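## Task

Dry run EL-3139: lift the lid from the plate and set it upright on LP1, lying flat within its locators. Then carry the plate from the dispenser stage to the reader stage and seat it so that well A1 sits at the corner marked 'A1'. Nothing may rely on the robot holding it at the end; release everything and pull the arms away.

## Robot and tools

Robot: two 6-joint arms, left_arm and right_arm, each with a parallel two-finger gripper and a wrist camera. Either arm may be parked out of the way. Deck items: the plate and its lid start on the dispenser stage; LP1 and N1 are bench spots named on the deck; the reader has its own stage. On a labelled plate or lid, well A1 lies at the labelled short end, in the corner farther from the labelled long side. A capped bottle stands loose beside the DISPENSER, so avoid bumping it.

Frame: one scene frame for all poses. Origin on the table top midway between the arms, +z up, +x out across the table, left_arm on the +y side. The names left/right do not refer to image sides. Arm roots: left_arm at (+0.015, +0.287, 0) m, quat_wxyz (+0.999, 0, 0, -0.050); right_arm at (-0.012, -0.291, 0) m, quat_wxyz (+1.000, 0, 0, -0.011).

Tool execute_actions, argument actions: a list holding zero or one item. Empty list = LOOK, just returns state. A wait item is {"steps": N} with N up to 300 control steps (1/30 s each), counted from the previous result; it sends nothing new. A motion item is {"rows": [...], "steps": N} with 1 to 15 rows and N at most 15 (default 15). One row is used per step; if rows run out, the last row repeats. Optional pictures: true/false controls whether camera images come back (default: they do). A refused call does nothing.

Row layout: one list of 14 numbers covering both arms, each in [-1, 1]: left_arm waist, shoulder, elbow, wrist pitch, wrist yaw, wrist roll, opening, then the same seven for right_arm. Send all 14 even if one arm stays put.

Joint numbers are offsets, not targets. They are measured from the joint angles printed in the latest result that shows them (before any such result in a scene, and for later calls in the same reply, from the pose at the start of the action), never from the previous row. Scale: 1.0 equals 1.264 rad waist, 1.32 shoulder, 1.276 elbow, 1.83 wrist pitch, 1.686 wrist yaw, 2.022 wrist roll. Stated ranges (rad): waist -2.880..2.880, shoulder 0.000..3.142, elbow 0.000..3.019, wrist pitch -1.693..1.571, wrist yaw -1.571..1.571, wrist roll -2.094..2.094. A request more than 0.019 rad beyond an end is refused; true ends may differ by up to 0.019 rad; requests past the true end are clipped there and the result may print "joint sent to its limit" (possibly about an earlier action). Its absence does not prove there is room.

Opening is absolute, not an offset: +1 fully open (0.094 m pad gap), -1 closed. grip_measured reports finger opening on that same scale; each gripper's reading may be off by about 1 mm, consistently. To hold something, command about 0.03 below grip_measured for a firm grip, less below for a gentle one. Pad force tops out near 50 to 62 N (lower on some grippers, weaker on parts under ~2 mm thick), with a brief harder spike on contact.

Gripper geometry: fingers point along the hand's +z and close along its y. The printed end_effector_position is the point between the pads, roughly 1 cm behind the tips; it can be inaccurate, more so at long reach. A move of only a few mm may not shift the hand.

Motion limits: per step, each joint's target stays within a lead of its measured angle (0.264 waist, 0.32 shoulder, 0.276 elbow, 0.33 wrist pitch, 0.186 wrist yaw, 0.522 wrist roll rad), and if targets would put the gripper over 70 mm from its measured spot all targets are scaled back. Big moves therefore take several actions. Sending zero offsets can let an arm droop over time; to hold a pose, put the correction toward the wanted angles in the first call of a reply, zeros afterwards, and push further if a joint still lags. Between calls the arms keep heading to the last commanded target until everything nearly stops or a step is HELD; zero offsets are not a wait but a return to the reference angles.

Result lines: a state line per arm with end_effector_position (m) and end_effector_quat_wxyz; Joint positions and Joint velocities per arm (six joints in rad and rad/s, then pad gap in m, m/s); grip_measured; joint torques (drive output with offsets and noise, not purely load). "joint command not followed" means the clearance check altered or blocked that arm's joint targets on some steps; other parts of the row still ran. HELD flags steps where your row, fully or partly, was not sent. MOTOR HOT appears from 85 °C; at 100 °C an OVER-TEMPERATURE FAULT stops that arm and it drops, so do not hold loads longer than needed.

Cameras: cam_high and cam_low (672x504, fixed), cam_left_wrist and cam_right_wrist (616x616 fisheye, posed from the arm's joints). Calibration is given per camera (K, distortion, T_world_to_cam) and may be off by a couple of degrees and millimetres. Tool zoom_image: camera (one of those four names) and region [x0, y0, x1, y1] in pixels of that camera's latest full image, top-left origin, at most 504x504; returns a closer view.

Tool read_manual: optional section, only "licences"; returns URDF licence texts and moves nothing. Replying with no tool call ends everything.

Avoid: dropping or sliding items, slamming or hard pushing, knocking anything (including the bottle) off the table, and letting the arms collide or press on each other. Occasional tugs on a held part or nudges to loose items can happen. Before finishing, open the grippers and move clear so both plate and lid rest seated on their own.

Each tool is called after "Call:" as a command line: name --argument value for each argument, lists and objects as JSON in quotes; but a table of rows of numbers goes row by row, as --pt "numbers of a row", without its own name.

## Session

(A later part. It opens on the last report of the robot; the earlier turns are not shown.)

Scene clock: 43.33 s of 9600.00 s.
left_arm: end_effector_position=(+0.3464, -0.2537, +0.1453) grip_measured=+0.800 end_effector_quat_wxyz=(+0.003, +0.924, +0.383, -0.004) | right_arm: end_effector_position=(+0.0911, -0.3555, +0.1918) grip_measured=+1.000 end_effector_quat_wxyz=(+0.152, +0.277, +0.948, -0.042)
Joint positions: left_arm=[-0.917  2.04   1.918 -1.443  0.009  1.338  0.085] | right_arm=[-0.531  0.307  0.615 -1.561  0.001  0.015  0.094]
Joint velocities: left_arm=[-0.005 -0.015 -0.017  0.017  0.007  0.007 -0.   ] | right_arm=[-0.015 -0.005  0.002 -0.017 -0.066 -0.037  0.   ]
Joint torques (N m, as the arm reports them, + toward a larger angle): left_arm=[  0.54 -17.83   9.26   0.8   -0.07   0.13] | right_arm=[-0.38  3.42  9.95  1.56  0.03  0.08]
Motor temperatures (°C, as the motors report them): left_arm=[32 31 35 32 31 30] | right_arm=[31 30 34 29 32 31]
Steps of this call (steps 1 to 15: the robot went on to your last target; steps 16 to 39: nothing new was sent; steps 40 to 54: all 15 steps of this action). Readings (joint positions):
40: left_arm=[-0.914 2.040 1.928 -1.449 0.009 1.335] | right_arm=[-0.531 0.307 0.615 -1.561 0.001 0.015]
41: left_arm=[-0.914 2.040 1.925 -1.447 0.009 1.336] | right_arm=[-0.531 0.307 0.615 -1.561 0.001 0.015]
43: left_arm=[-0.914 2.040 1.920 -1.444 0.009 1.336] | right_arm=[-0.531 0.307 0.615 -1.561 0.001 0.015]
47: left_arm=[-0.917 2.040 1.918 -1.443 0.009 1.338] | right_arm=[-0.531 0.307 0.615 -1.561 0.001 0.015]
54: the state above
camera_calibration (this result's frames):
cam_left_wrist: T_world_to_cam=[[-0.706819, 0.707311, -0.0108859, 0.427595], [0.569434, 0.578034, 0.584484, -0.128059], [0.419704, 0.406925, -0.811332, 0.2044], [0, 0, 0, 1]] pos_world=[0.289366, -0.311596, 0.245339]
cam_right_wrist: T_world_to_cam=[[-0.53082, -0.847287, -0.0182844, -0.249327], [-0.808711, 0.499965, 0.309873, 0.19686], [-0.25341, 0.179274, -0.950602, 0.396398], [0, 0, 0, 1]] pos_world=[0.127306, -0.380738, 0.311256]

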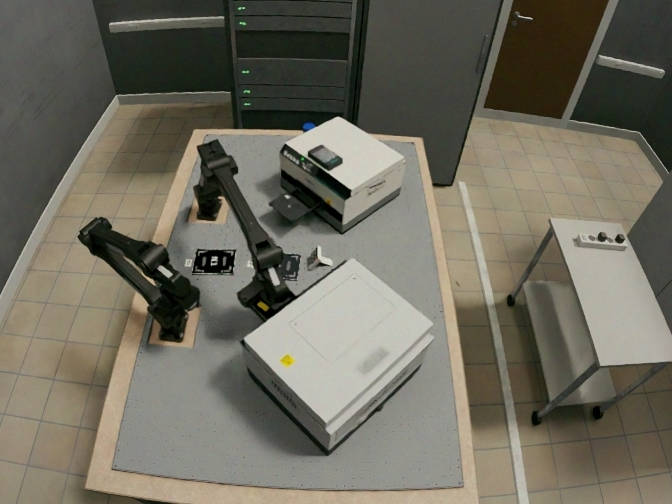

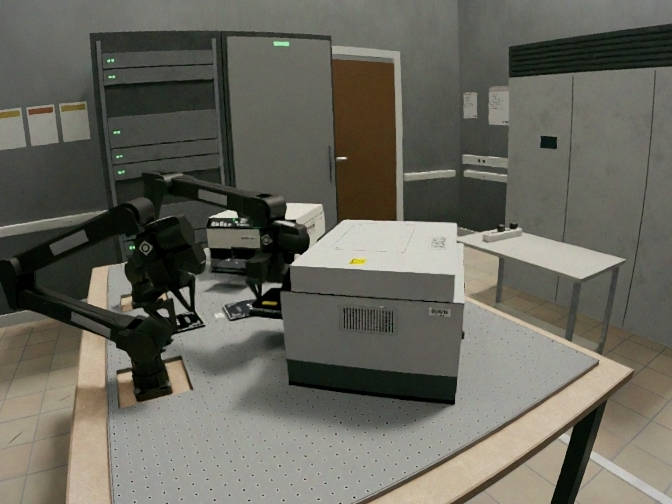

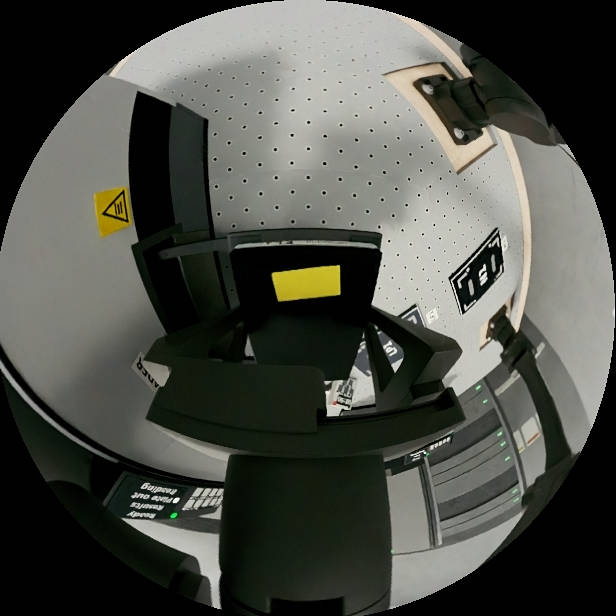

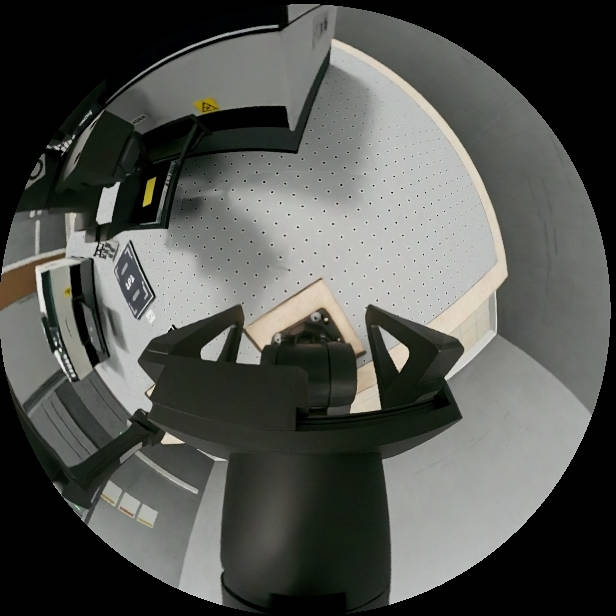

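Lower using the shoulder (pure vertical).

Call:
execute_actions --actions '[{"rows":[[0.004,0.02,0.02,0.01,0,0,0.77,0,0,0,0,0,0,1]]}]'

Call:
zoom_image --camera "cam_left_wrist" --region '[190, 190, 420, 390]'

Call:
zoom_image --camera "cam_right_wrist" --region '[80, 130, 200, 250]'

Scene clock: 44.47 s of 9600.00 s.
left_arm: end_effector_position=(+0.3466, -0.2540, +0.1443) grip_measured=+0.800 end_effector_quat_wxyz=(+0.003, +0.924, +0.383, -0.004) | right_arm: end_effector_position=(+0.0911, -0.3555, +0.1918) grip_measured=+1.000 end_effector_quat_wxyz=(+0.152, +0.277, +0.948, -0.042)
Joint positions: left_arm=[-0.917  2.041  1.918 -1.442  0.009  1.338  0.085] | right_arm=[-0.531  0.307  0.615 -1.561  0.001  0.015  0.094]
Joint velocities: left_arm=[ 0.005 -0.005  0.017  0.002 -0.037  0.007  0.   ] | right_arm=[-0.005 -0.005 -0.012  0.017 -0.007  0.051  0.   ]
Joint torques (N m, as the arm reports them, + toward a larger angle): left_arm=[  1.95 -17.04  11.73   0.88  -0.03   0.02] | right_arm=[-0.37  3.43  9.95  1.57  0.03  0.08]
Motor temperatures (°C, as the motors report them): left_arm=[32 31 35 32 31 30] | right_arm=[31 30 34 29 32 31]
Steps of this call (steps 1 to 15: the robot went on to your last target; steps 16 to 19: nothing new was sent; steps 20 to 34: all 15 steps of this action). Readings (joint positions):
20: left_arm=[-0.917 2.040 1.918 -1.443 0.009 1.338] | right_arm=[-0.531 0.307 0.615 -1.561 0.001 0.015]
21: left_arm=[-0.917 2.040 1.918 -1.443 0.009 1.338] | right_arm=[-0.531 0.307 0.615 -1.561 0.001 0.015]
23: left_arm=[-0.917 2.041 1.918 -1.442 0.009 1.338] | right_arm=[-0.531 0.307 0.615 -1.561 0.001 0.015]
27: left_arm=[-0.917 2.041 1.918 -1.442 0.009 1.338] | right_arm=[-0.531 0.307 0.615 -1.561 0.001 0.015]
34: the state above
camera_calibration (this result's frames):
cam_left_wrist: T_world_to_cam=[[-0.706821, 0.707314, -0.0105147, 0.427828], [0.569552, 0.577844, 0.584557, -0.127555], [0.419542, 0.407189, -0.811284, 0.203797], [0, 0, 0, 1]] pos_world=[0.289545, -0.311886, 0.244399]
cam_right_wrist: T_world_to_cam=[[-0.53082, -0.847287, -0.0182844, -0.249327], [-0.808711, 0.499965, 0.309873, 0.19686], [-0.25341, 0.179274, -0.950602, 0.396398], [0, 0, 0, 1]] pos_world=[0.127306, -0.380738, 0.311256]

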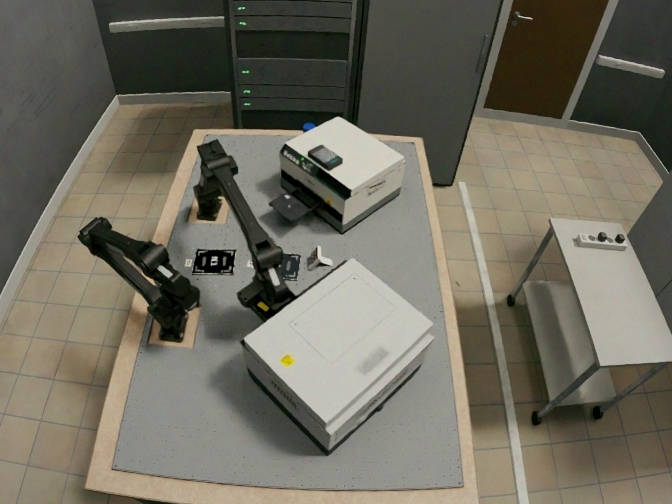

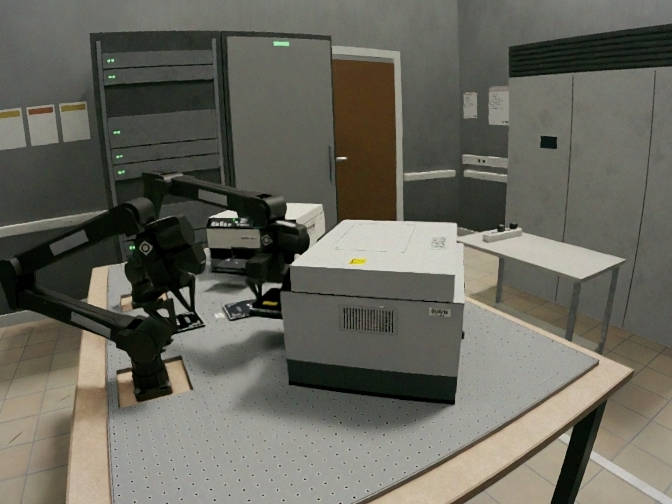

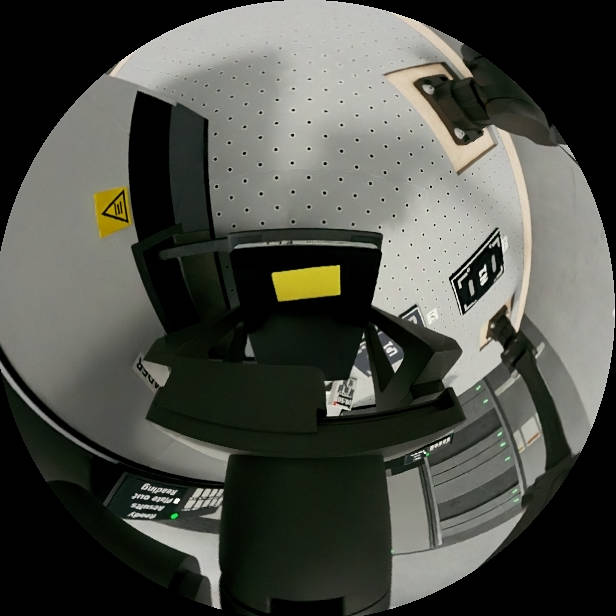

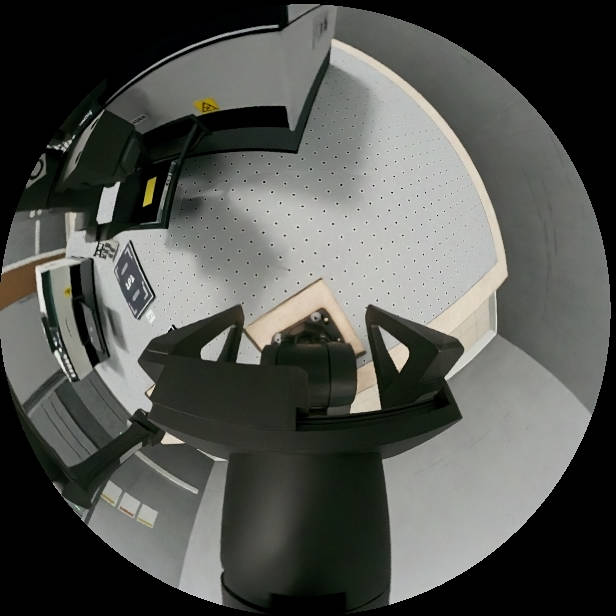

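Region (190, 190, 420, 390) of cam_left_wrist's 616x616 image, scaled by 2.191, with more detail than that image has; it fills the top 438 rows of this view, and the rest is white.

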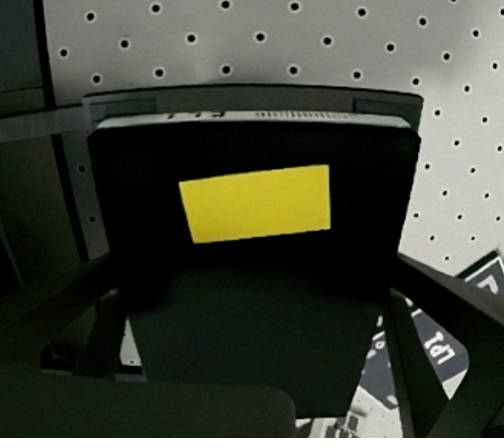

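Region (80, 130, 200, 250) of cam_right_wrist's 616x616 image, scaled by 4.200, with more detail than that image has.

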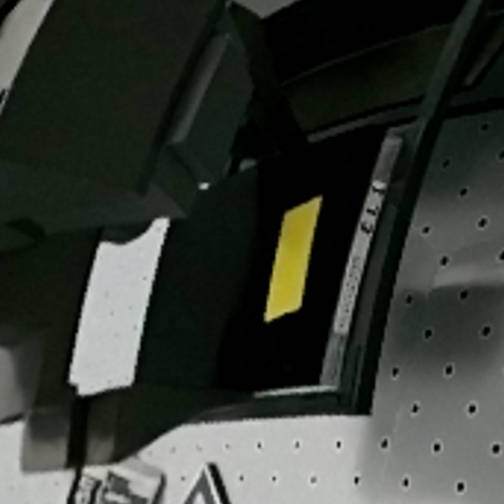

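Call:
execute_actions --actions '[{"rows":[[0.004,0.01,0.02,0.005,-0.012,0,0.77,0,0,0,0,0,0,1],[0.004,0.01,0.02,0.005,-0.012,0,0.77,0,0,0,0,0,0,1],[0.004,0.01,0.02,0.005,-0.012,0,0.77,0,0,0,0,0,0,1],[0.004,0.01,0.02,0.005,-0.012,0,0.77,0,0,0,0,0,0,1],[0.004,0.01,0.02,0.005,-0.012,0,0.77,0,0,0,0,0,0,1],[0.004,0.023,0.02,0.005,-0.012,0,0.77,0,0,0,0,0,0,1]]}]'

Call:
zoom_image --camera "cam_left_wrist" --region '[190, 190, 420, 390]'

Scene clock: 48.07 s of 9600.00 s.
left_arm: end_effector_position=(+0.3481, -0.2530, +0.1443) grip_measured=+0.800 end_effector_quat_wxyz=(+0.002, +0.924, +0.383, +0.001) | right_arm: end_effector_position=(+0.0911, -0.3555, +0.1918) grip_measured=+1.000 end_effector_quat_wxyz=(+0.152, +0.277, +0.948, -0.042)
Joint positions: left_arm=[-0.917  2.041  1.918 -1.442 -0.001  1.338  0.085] | right_arm=[-0.531  0.307  0.615 -1.561  0.001  0.015  0.094]
Joint velocities: left_arm=[ 0.005  0.015 -0.002 -0.017 -0.007 -0.095  0.   ] | right_arm=[ 0.005  0.005 -0.002 -0.002 -0.051 -0.007  0.   ]
Joint torques (N m, as the arm reports them, + toward a larger angle): left_arm=[  2.16 -17.34  11.73   0.47  -0.48   0.03] | right_arm=[-0.37  3.47  9.94  1.57  0.03  0.08]
Motor temperatures (°C, as the motors report them): left_arm=[32 31 36 32 31 30] | right_arm=[31 30 34 29 32 31]
Steps of this call (steps 1 to 15: the robot went on to your last target; steps 16 to 90: nothing new was sent; then 0.10 s passed at rest; steps 91 to 105: all 15 steps of this action). Readings (joint positions):
91: left_arm=[-0.917 2.041 1.918 -1.442 0.002 1.338] | right_arm=[-0.531 0.307 0.615 -1.561 0.001 0.015]
92: left_arm=[-0.917 2.041 1.918 -1.442 -0.001 1.338] | right_arm=[-0.531 0.307 0.615 -1.561 0.001 0.015]
94: left_arm=[-0.917 2.041 1.918 -1.442 -0.001 1.338] | right_arm=[-0.531 0.307 0.615 -1.561 0.001 0.015]
98: left_arm=[-0.917 2.041 1.918 -1.442 -0.001 1.338] | right_arm=[-0.531 0.307 0.615 -1.561 0.001 0.015]
105: the state above
camera_calibration (this result's frames):
cam_left_wrist: T_world_to_cam=[[-0.706756, 0.707341, -0.0128779, 0.428559], [0.564364, 0.574687, 0.592645, -0.129107], [0.426603, 0.411587, -0.805361, 0.200581], [0, 0, 0, 1]] pos_world=[0.290182, -0.311498, 0.243574]
cam_right_wrist: T_world_to_cam=[[-0.53082, -0.847287, -0.0182844, -0.249327], [-0.808711, 0.499965, 0.309873, 0.19686], [-0.25341, 0.179274, -0.950602, 0.396398], [0, 0, 0, 1]] pos_world=[0.127306, -0.380738, 0.311256]

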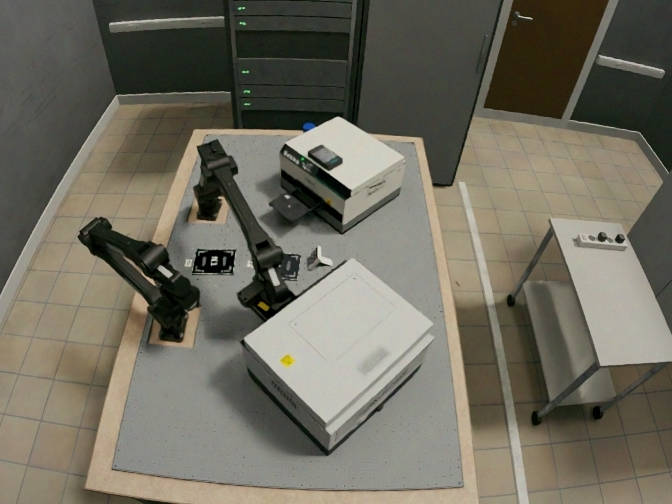

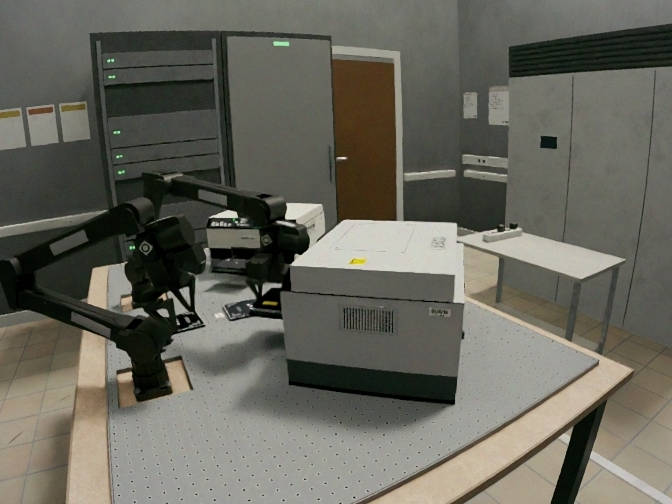

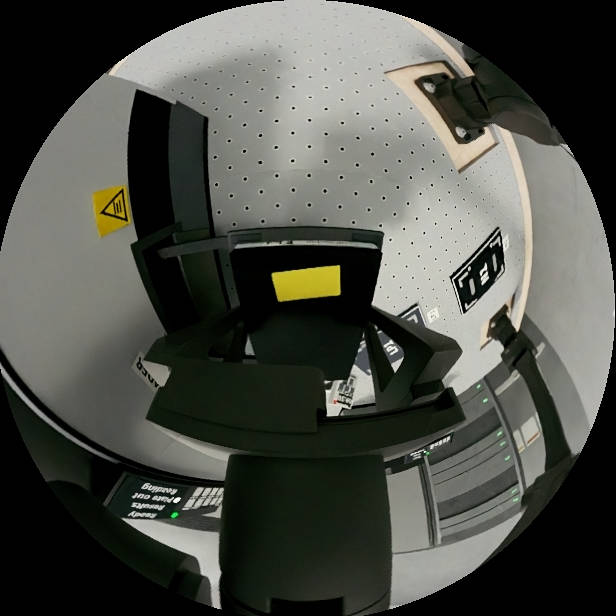

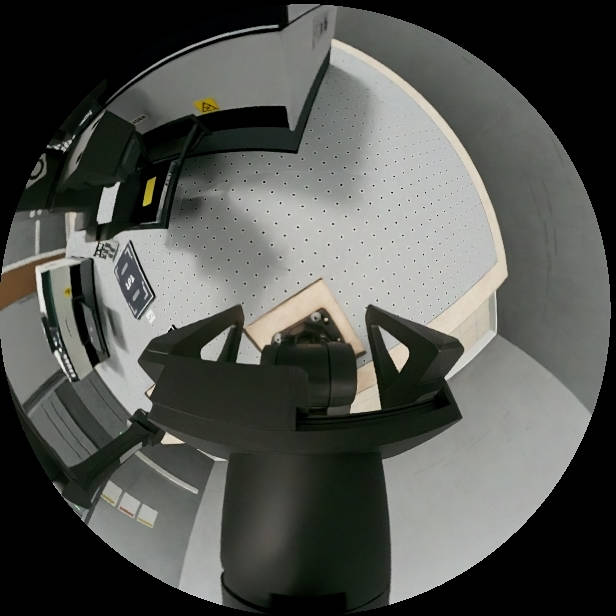

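Region (190, 190, 420, 390) of cam_left_wrist's 616x616 image, scaled by 2.191, with more detail than that image has; it fills the top 438 rows of this view, and the rest is white.

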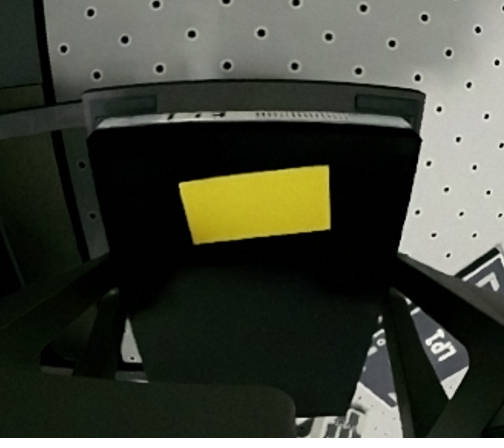

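Aligned. Lower with elbow.

Call:
execute_actions --actions '[{"rows":[[0.004,0.015,-0.01,0.013,0,0,0.77,0,0,0,0,0,0,1]]}]'

Call:
zoom_image --camera "cam_left_wrist" --region '[190, 190, 420, 390]'

Scene clock: 49.30 s of 9600.00 s.
left_arm: end_effector_position=(+0.3477, -0.2532, +0.1436) grip_measured=+0.800 end_effector_quat_wxyz=(+0.003, +0.924, +0.383, -0.000) | right_arm: end_effector_position=(+0.0911, -0.3555, +0.1918) grip_measured=+1.000 end_effector_quat_wxyz=(+0.152, +0.277, +0.948, -0.042)
Joint positions: left_arm=[-0.917  2.041  1.916 -1.44   0.001  1.338  0.085] | right_arm=[-0.531  0.307  0.615 -1.561  0.001  0.015  0.094]
Joint velocities: left_arm=[-0.005 -0.015 -0.002 -0.002  0.007 -0.051  0.   ] | right_arm=[-0.005 -0.005 -0.012 -0.012  0.081  0.037  0.   ]
Joint torques (N m, as the arm reports them, + toward a larger angle): left_arm=[  1.79 -18.29   8.78   0.92  -0.2    0.06] | right_arm=[-0.39  3.43  9.94  1.57  0.03  0.08]
Motor temperatures (°C, as the motors report them): left_arm=[32 32 36 32 31 30] | right_arm=[31 30 34 29 32 31]
Steps of this call (steps 1 to 15: the robot went on to your last target; steps 16 to 22: nothing new was sent; steps 23 to 37: all 15 steps of this action). Readings (joint positions):
23: left_arm=[-0.917 2.041 1.917 -1.441 0.000 1.338] | right_arm=[-0.531 0.307 0.615 -1.561 0.001 0.015]
24: left_arm=[-0.917 2.041 1.916 -1.440 0.001 1.338] | right_arm=[-0.531 0.307 0.615 -1.561 0.001 0.015]
26: left_arm=[-0.917 2.041 1.916 -1.440 0.001 1.338] | right_arm=[-0.531 0.307 0.615 -1.561 0.001 0.015]
30: left_arm=[-0.917 2.041 1.916 -1.440 0.001 1.338] | right_arm=[-0.531 0.307 0.615 -1.561 0.001 0.015]
37: the state above
camera_calibration (this result's frames):
cam_left_wrist: T_world_to_cam=[[-0.706772, 0.707334, -0.0123528, 0.4283], [0.565523, 0.575392, 0.590853, -0.128355], [0.425038, 0.410613, -0.806685, 0.200703], [0, 0, 0, 1]] pos_world=[0.289992, -0.311508, 0.243033]
cam_right_wrist: T_world_to_cam=[[-0.53082, -0.847287, -0.0182844, -0.249327], [-0.808711, 0.499965, 0.309873, 0.19686], [-0.25341, 0.179274, -0.950602, 0.396398], [0, 0, 0, 1]] pos_world=[0.127306, -0.380738, 0.311256]

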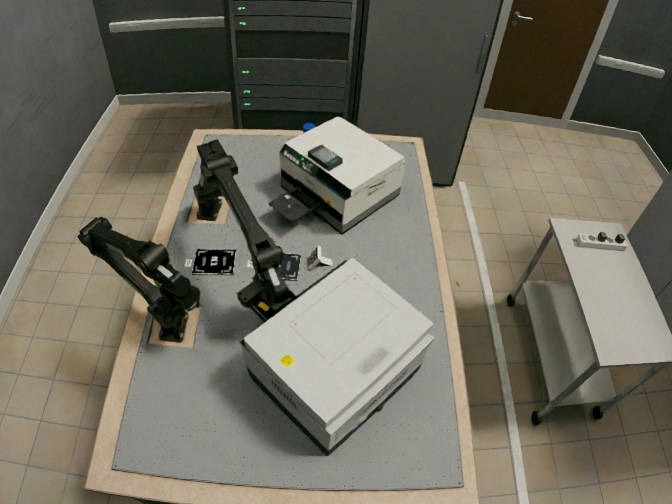

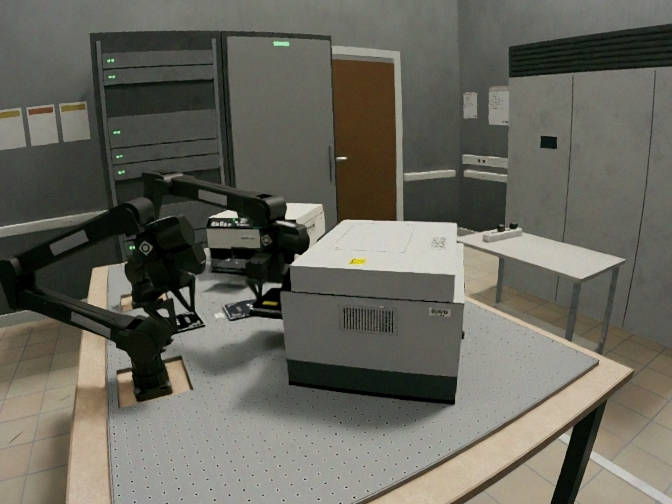

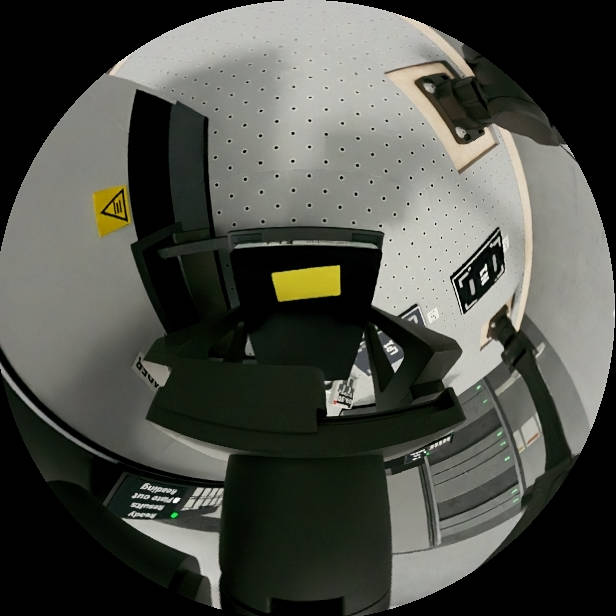

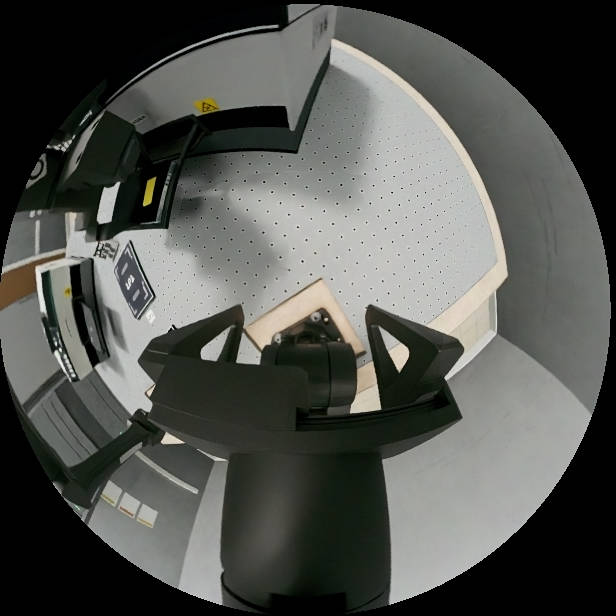

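Region (190, 190, 420, 390) of cam_left_wrist's 616x616 image, scaled by 2.191, with more detail than that image has; it fills the top 438 rows of this view, and the rest is white.

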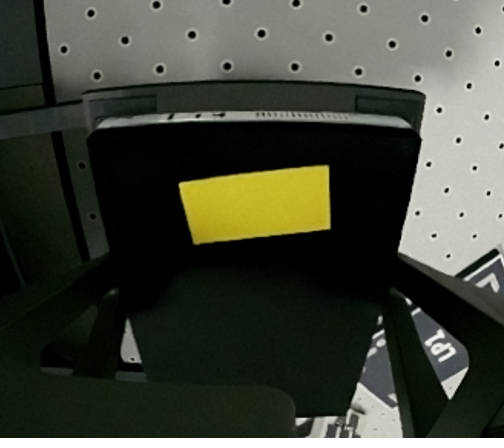

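Call:
execute_actions --actions '[{"rows":[[0,0.008,0.02,0,0,0,1,0,0,0,0,0,0,1]],"steps":10}]' --pictures false

Call:
execute_actions --actions '[{"rows":[[0,0.008,0.052,-0.017,0,0,1,0,0,0,0,0,0,1]]}]'

Call:
zoom_image --camera "cam_left_wrist" --region '[190, 190, 420, 390]'

Call:
zoom_image --camera "cam_right_wrist" --region '[80, 130, 200, 250]'

Scene clock: 50.60 s of 9600.00 s.
left_arm: end_effector_position=(+0.3477, -0.2532, +0.1436) grip_measured=+1.000 end_effector_quat_wxyz=(+0.003, +0.924, +0.383, -0.000) | right_arm: end_effector_position=(+0.0911, -0.3555, +0.1918) grip_measured=+1.000 end_effector_quat_wxyz=(+0.152, +0.277, +0.948, -0.042)
Joint positions: left_arm=[-0.917  2.041  1.916 -1.44   0.001  1.338  0.094] | right_arm=[-0.531  0.307  0.615 -1.561  0.001  0.015  0.094]
Joint velocities: left_arm=[-0.005  0.005 -0.002 -0.017 -0.022  0.051  0.   ] | right_arm=[-0.015 -0.015 -0.007 -0.017 -0.051  0.066  0.   ]
Joint torques (N m, as the arm reports them, + toward a larger angle): left_arm=[  1.27 -19.59  11.8    0.41  -0.03   0.04] | right_arm=[-0.38  3.43  9.95  1.57  0.03  0.08]
Motor temperatures (°C, as the motors report them): left_arm=[32 32 35 32 31 30] | right_arm=[31 30 34 29 32 31]
Steps of this call (steps 1 to 15: the robot went on to your last target; steps 16 to 29: nothing new was sent; steps 30 to 39: all 10 steps of this action). Readings (joint positions):
30: left_arm=[-0.917 2.041 1.916 -1.440 0.001 1.338] | right_arm=[-0.531 0.307 0.615 -1.561 0.001 0.015]
31: left_arm=[-0.917 2.041 1.916 -1.440 0.001 1.338] | right_arm=[-0.531 0.307 0.615 -1.561 0.001 0.015]
33: left_arm=[-0.917 2.041 1.916 -1.440 0.001 1.338] | right_arm=[-0.531 0.307 0.615 -1.561 0.001 0.015]
37: left_arm=[-0.917 2.041 1.916 -1.440 0.001 1.338] | right_arm=[-0.531 0.307 0.615 -1.561 0.001 0.015]
39: the state above

Scene clock: 51.10 s of 9600.00 s.
left_arm: end_effector_position=(+0.3468, -0.2517, +0.1465) grip_measured=+1.000 end_effector_quat_wxyz=(-0.002, +0.924, +0.383, -0.001) | right_arm: end_effector_position=(+0.0911, -0.3555, +0.1918) grip_measured=+1.000 end_effector_quat_wxyz=(+0.152, +0.277, +0.948, -0.042)
Joint positions: left_arm=[-0.917  2.041  1.923 -1.456  0.001  1.338  0.094] | right_arm=[-0.531  0.307  0.615 -1.561  0.001  0.015  0.094]
Joint velocities: left_arm=[-0.005  0.005 -0.007 -0.002 -0.051  0.066  0.   ] | right_arm=[-0.005  0.005 -0.007  0.002  0.007 -0.007  0.   ]
Joint torques (N m, as the arm reports them, + toward a larger angle): left_arm=[  1.23 -18.41  14.34  -0.24  -0.05   0.01] | right_arm=[-0.42  3.45  9.94  1.57  0.03  0.08]
Motor temperatures (°C, as the motors report them): left_arm=[32 32 36 32 31 30] | right_arm=[31 30 34 29 32 31]
Steps of this call (steps 1 to 15: all 15 steps of this action). Readings (joint positions):
1: left_arm=[-0.917 2.041 1.917 -1.443 0.001 1.338] | right_arm=[-0.531 0.307 0.615 -1.561 0.001 0.015]
2: left_arm=[-0.917 2.041 1.919 -1.447 0.001 1.338] | right_arm=[-0.531 0.307 0.615 -1.561 0.001 0.015]
4: left_arm=[-0.917 2.041 1.921 -1.454 0.001 1.338] | right_arm=[-0.531 0.307 0.615 -1.561 0.001 0.015]
8: left_arm=[-0.917 2.041 1.923 -1.456 0.001 1.338] | right_arm=[-0.531 0.307 0.615 -1.561 0.001 0.015]
15: the state above
camera_calibration (this result's frames):
cam_left_wrist: T_world_to_cam=[[-0.706808, 0.707393, -0.00418454, 0.425503], [0.568133, 0.571168, 0.592445, -0.132594], [0.421482, 0.416368, -0.8056, 0.205344], [0, 0, 0, 1]] pos_world=[0.289531, -0.310762, 0.245761]
cam_right_wrist: T_world_to_cam=[[-0.53082, -0.847287, -0.0182844, -0.249327], [-0.808711, 0.499965, 0.309873, 0.19686], [-0.25341, 0.179274, -0.950602, 0.396398], [0, 0, 0, 1]] pos_world=[0.127306, -0.380738, 0.311256]

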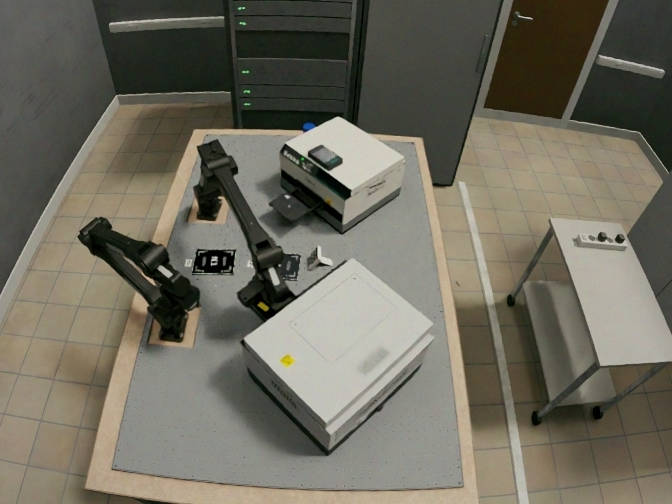

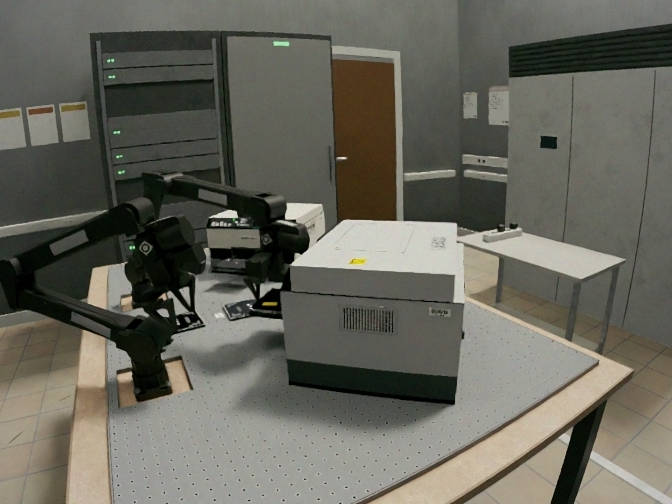

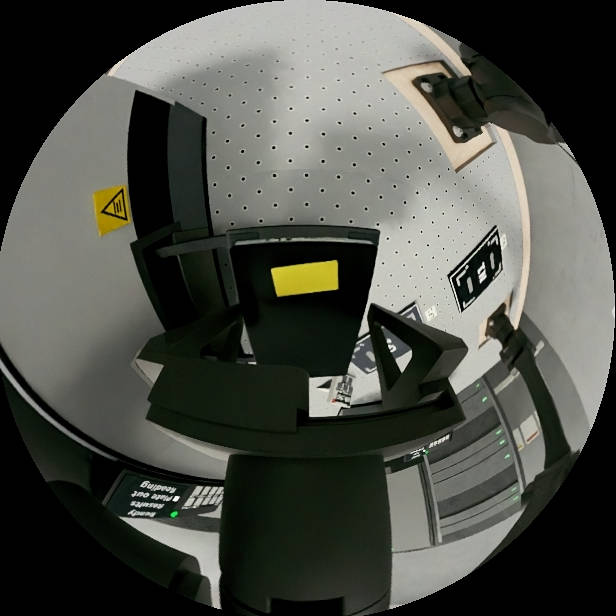

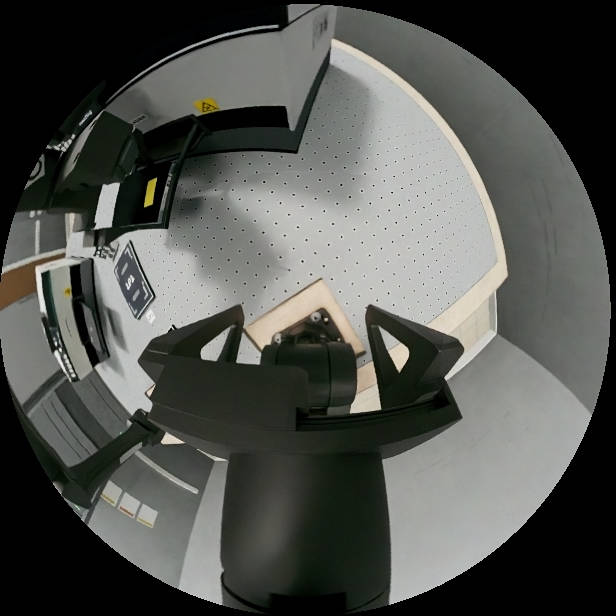

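Region (190, 190, 420, 390) of cam_left_wrist's 616x616 image, scaled by 2.191, with more detail than that image has; it fills the top 438 rows of this view, and the rest is white.

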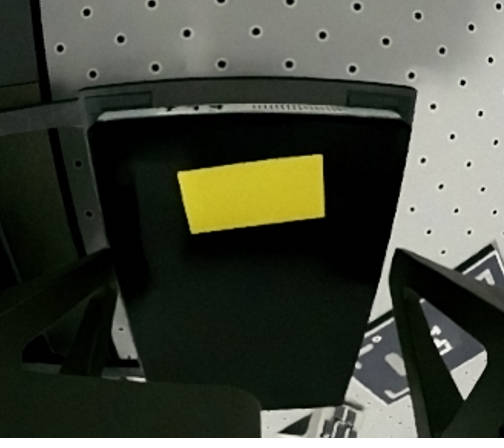

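Region (80, 130, 200, 250) of cam_right_wrist's 616x616 image, scaled by 4.200, with more detail than that image has.

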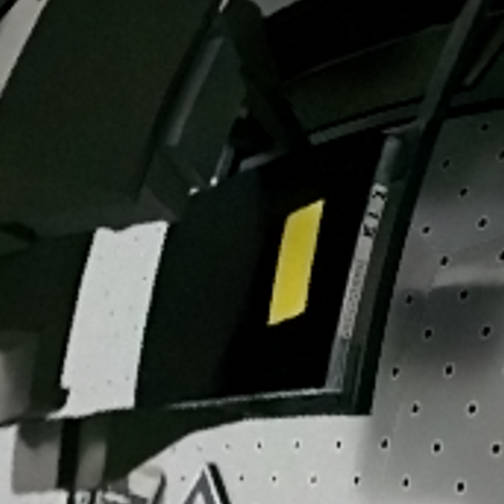

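Call:
execute_actions --actions '[{"rows":[[0,0.008,0.052,0,0,0,1,0,0,0,0,0,0,1]],"steps":12}]' --pictures false

Call:
execute_actions --actions '[{"rows":[[0,0.008,0.02,0,0,0,0.77,0,0,0,0,0,0,1]],"steps":12}]' --pictures false

Call:
execute_actions --actions '[{"rows":[[0,0,0.045,0,0,0,0.77,0,0,0,0,0,0,1],[0,0,0.052,-0.008,0,0,0.77,0,0,0,0,0,0,1],[0,0,0.059,-0.013,0,0,0.77,0,0,0,0,0,0,1],[0,0,0.066,-0.018,0,0,0.77,0,0,0,0,0,0,1],[0,0,0.073,-0.023,0,0,0.77,0,0,0,0,0,0,1],[0,0,0.08,-0.029,0,0,0.77,0,0,0,0,0,0,1],[0,0,0.088,-0.035,0,0,0.77,0,0,0,0,0,0,1],[0,0,0.096,-0.041,0,0,0.77,0,0,0,0,0,0,1],[0,0,0.104,-0.047,0,0,0.77,0,0,0,0,0,0,1]]}]'

Call:
zoom_image --camera "cam_right_wrist" --region '[80, 130, 200, 250]'

Scene clock: 53.07 s of 9600.00 s.
left_arm: end_effector_position=(+0.3480, -0.2537, +0.1495) grip_measured=+1.000 end_effector_quat_wxyz=(+0.002, +0.924, +0.383, -0.000) | right_arm: end_effector_position=(+0.0911, -0.3555, +0.1918) grip_measured=+1.000 end_effector_quat_wxyz=(+0.152, +0.277, +0.948, -0.042)
Joint positions: left_arm=[-0.917  2.041  1.931 -1.456  0.001  1.338  0.094] | right_arm=[-0.531  0.307  0.615 -1.561  0.001  0.015  0.094]
Joint velocities: left_arm=[-0.015 -0.005 -0.012  0.007 -0.007 -0.081  0.   ] | right_arm=[ 0.005 -0.024 -0.002  0.007 -0.081  0.007  0.   ]
Joint torques (N m, as the arm reports them, + toward a larger angle): left_arm=[  1.72 -19.41  14.42   0.21  -0.07   0.04] | right_arm=[-0.38  3.47  9.95  1.56  0.03  0.08]
Motor temperatures (°C, as the motors report them): left_arm=[32 32 36 32 31 30] | right_arm=[31 30 34 29 32 31]
Steps of this call (steps 1 to 15: the robot went on to your last target; steps 16 to 47: nothing new was sent; steps 48 to 59: all 12 steps of this action). Readings (joint positions):
48: left_arm=[-0.917 2.041 1.924 -1.456 0.001 1.338] | right_arm=[-0.531 0.307 0.615 -1.561 0.001 0.015]
49: left_arm=[-0.917 2.041 1.925 -1.456 0.001 1.338] | right_arm=[-0.531 0.307 0.615 -1.561 0.001 0.015]
51: left_arm=[-0.917 2.041 1.928 -1.456 0.001 1.338] | right_arm=[-0.531 0.307 0.615 -1.561 0.001 0.015]
55: left_arm=[-0.917 2.041 1.931 -1.456 0.001 1.338] | right_arm=[-0.531 0.307 0.615 -1.561 0.001 0.015]
59: the state above

Scene clock: 53.47 s of 9600.00 s.
left_arm: end_effector_position=(+0.3480, -0.2537, +0.1495) grip_measured=+0.788 end_effector_quat_wxyz=(+0.002, +0.924, +0.383, -0.000) | right_arm: end_effector_position=(+0.0911, -0.3555, +0.1918) grip_measured=+1.000 end_effector_quat_wxyz=(+0.152, +0.277, +0.948, -0.042)
Joint positions: left_arm=[-0.917  2.041  1.931 -1.456  0.001  1.338  0.084] | right_arm=[-0.531  0.307  0.615 -1.561  0.001  0.015  0.094]
Joint velocities: left_arm=[-0.005 -0.005 -0.012 -0.012 -0.037  0.081  0.001] | right_arm=[-0.005  0.005  0.002 -0.007  0.095  0.022  0.   ]
Joint torques (N m, as the arm reports them, + toward a larger angle): left_arm=[  1.27 -18.25  12.     0.26  -0.03   0.11] | right_arm=[-0.36  3.45  9.95  1.57  0.03  0.08]
Motor temperatures (°C, as the motors report them): left_arm=[32 32 36 32 31 30] | right_arm=[31 30 34 29 32 31]
Steps of this call (steps 1 to 12: all 12 steps of this action). Readings (joint positions):
1: left_arm=[-0.917 2.041 1.931 -1.456 0.001 1.338] | right_arm=[-0.531 0.307 0.615 -1.561 0.001 0.015]
2: left_arm=[-0.917 2.041 1.931 -1.456 0.001 1.338] | right_arm=[-0.531 0.307 0.615 -1.561 0.001 0.015]
4: left_arm=[-0.917 2.041 1.931 -1.456 0.001 1.338] | right_arm=[-0.531 0.307 0.615 -1.561 0.001 0.015]
8: left_arm=[-0.917 2.041 1.931 -1.456 0.001 1.338] | right_arm=[-0.531 0.307 0.615 -1.561 0.001 0.015]
12: the state above

Scene clock: 53.97 s of 9600.00 s.
left_arm: end_effector_position=(+0.3510, -0.2584, +0.1813) grip_measured=+0.788 end_effector_quat_wxyz=(+0.009, +0.924, +0.383, +0.001) | right_arm: end_effector_position=(+0.0911, -0.3555, +0.1918) grip_measured=+1.000 end_effector_quat_wxyz=(+0.152, +0.277, +0.948, -0.042)
Joint positions: left_arm=[-0.917  2.041  2.015 -1.526  0.001  1.338  0.084] | right_arm=[-0.531  0.307  0.615 -1.561  0.001  0.015  0.094]
Joint velocities: left_arm=[ 0.005 -0.015 -0.002 -0.027  0.022  0.007 -0.001] | right_arm=[-0.015 -0.005 -0.027 -0.002 -0.095  0.037  0.   ]
Joint torques (N m, as the arm reports them, + toward a larger angle): left_arm=[  2.01 -19.42  13.74  -0.3   -0.08   0.02] | right_arm=[-0.39  3.47  9.94  1.57  0.03  0.08]
Motor temperatures (°C, as the motors report them): left_arm=[32 32 36 32 31 30] | right_arm=[31 30 34 29 32 31]
Steps of this call (steps 1 to 15: all 15 steps of this action). Readings (joint positions):
1: left_arm=[-0.917 2.041 1.931 -1.456 0.001 1.338] | right_arm=[-0.531 0.307 0.615 -1.561 0.001 0.015]
2: left_arm=[-0.917 2.041 1.932 -1.457 0.001 1.338] | right_arm=[-0.531 0.307 0.615 -1.561 0.001 0.015]
4: left_arm=[-0.917 2.041 1.936 -1.463 0.001 1.338] | right_arm=[-0.531 0.307 0.615 -1.561 0.001 0.015]
8: left_arm=[-0.917 2.041 1.969 -1.497 0.001 1.338] | right_arm=[-0.531 0.307 0.615 -1.561 0.001 0.015]
15: the state above
camera_calibration (this result's frames):
cam_left_wrist: T_world_to_cam=[[-0.70664, 0.70712, -0.0253458, 0.437003], [0.561385, 0.582089, 0.588234, -0.145763], [0.430705, 0.401441, -0.808293, 0.227783], [0, 0, 0, 1]] pos_world=[0.292526, -0.315608, 0.280934]
cam_right_wrist: T_world_to_cam=[[-0.53082, -0.847287, -0.0182844, -0.249327], [-0.808711, 0.499965, 0.309873, 0.19686], [-0.25341, 0.179274, -0.950602, 0.396398], [0, 0, 0, 1]] pos_world=[0.127306, -0.380738, 0.311256]

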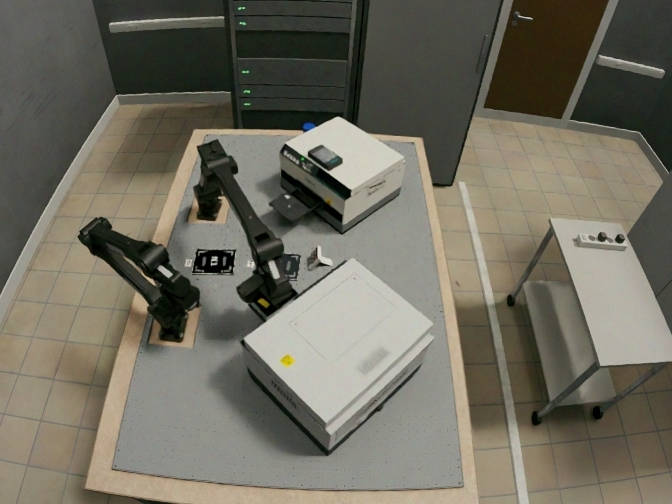

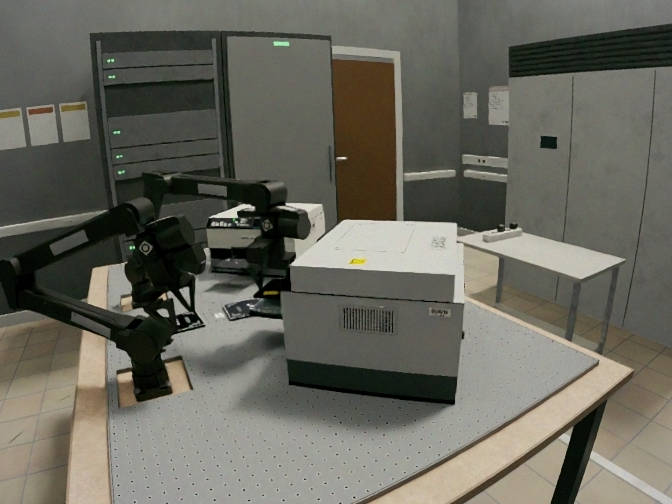

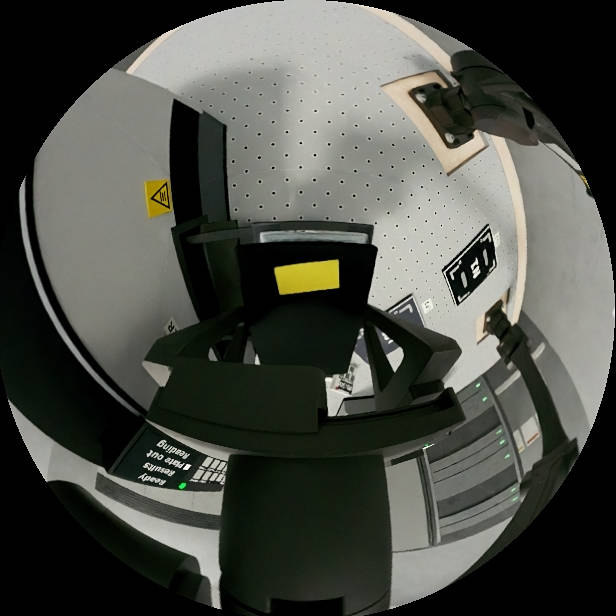

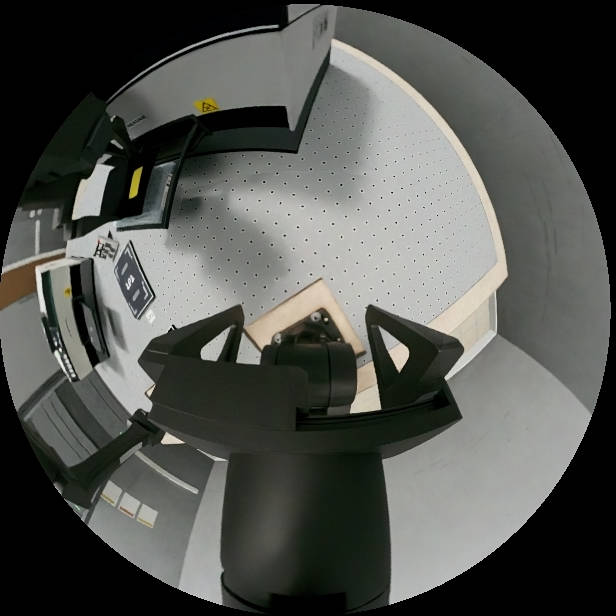

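Region (80, 130, 200, 250) of cam_right_wrist's 616x616 image, scaled by 4.200, with more detail than that image has.

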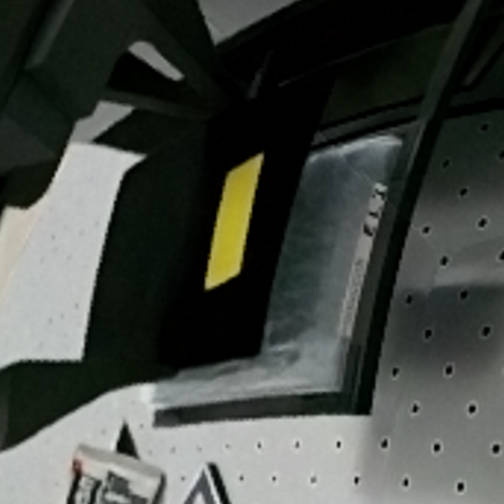

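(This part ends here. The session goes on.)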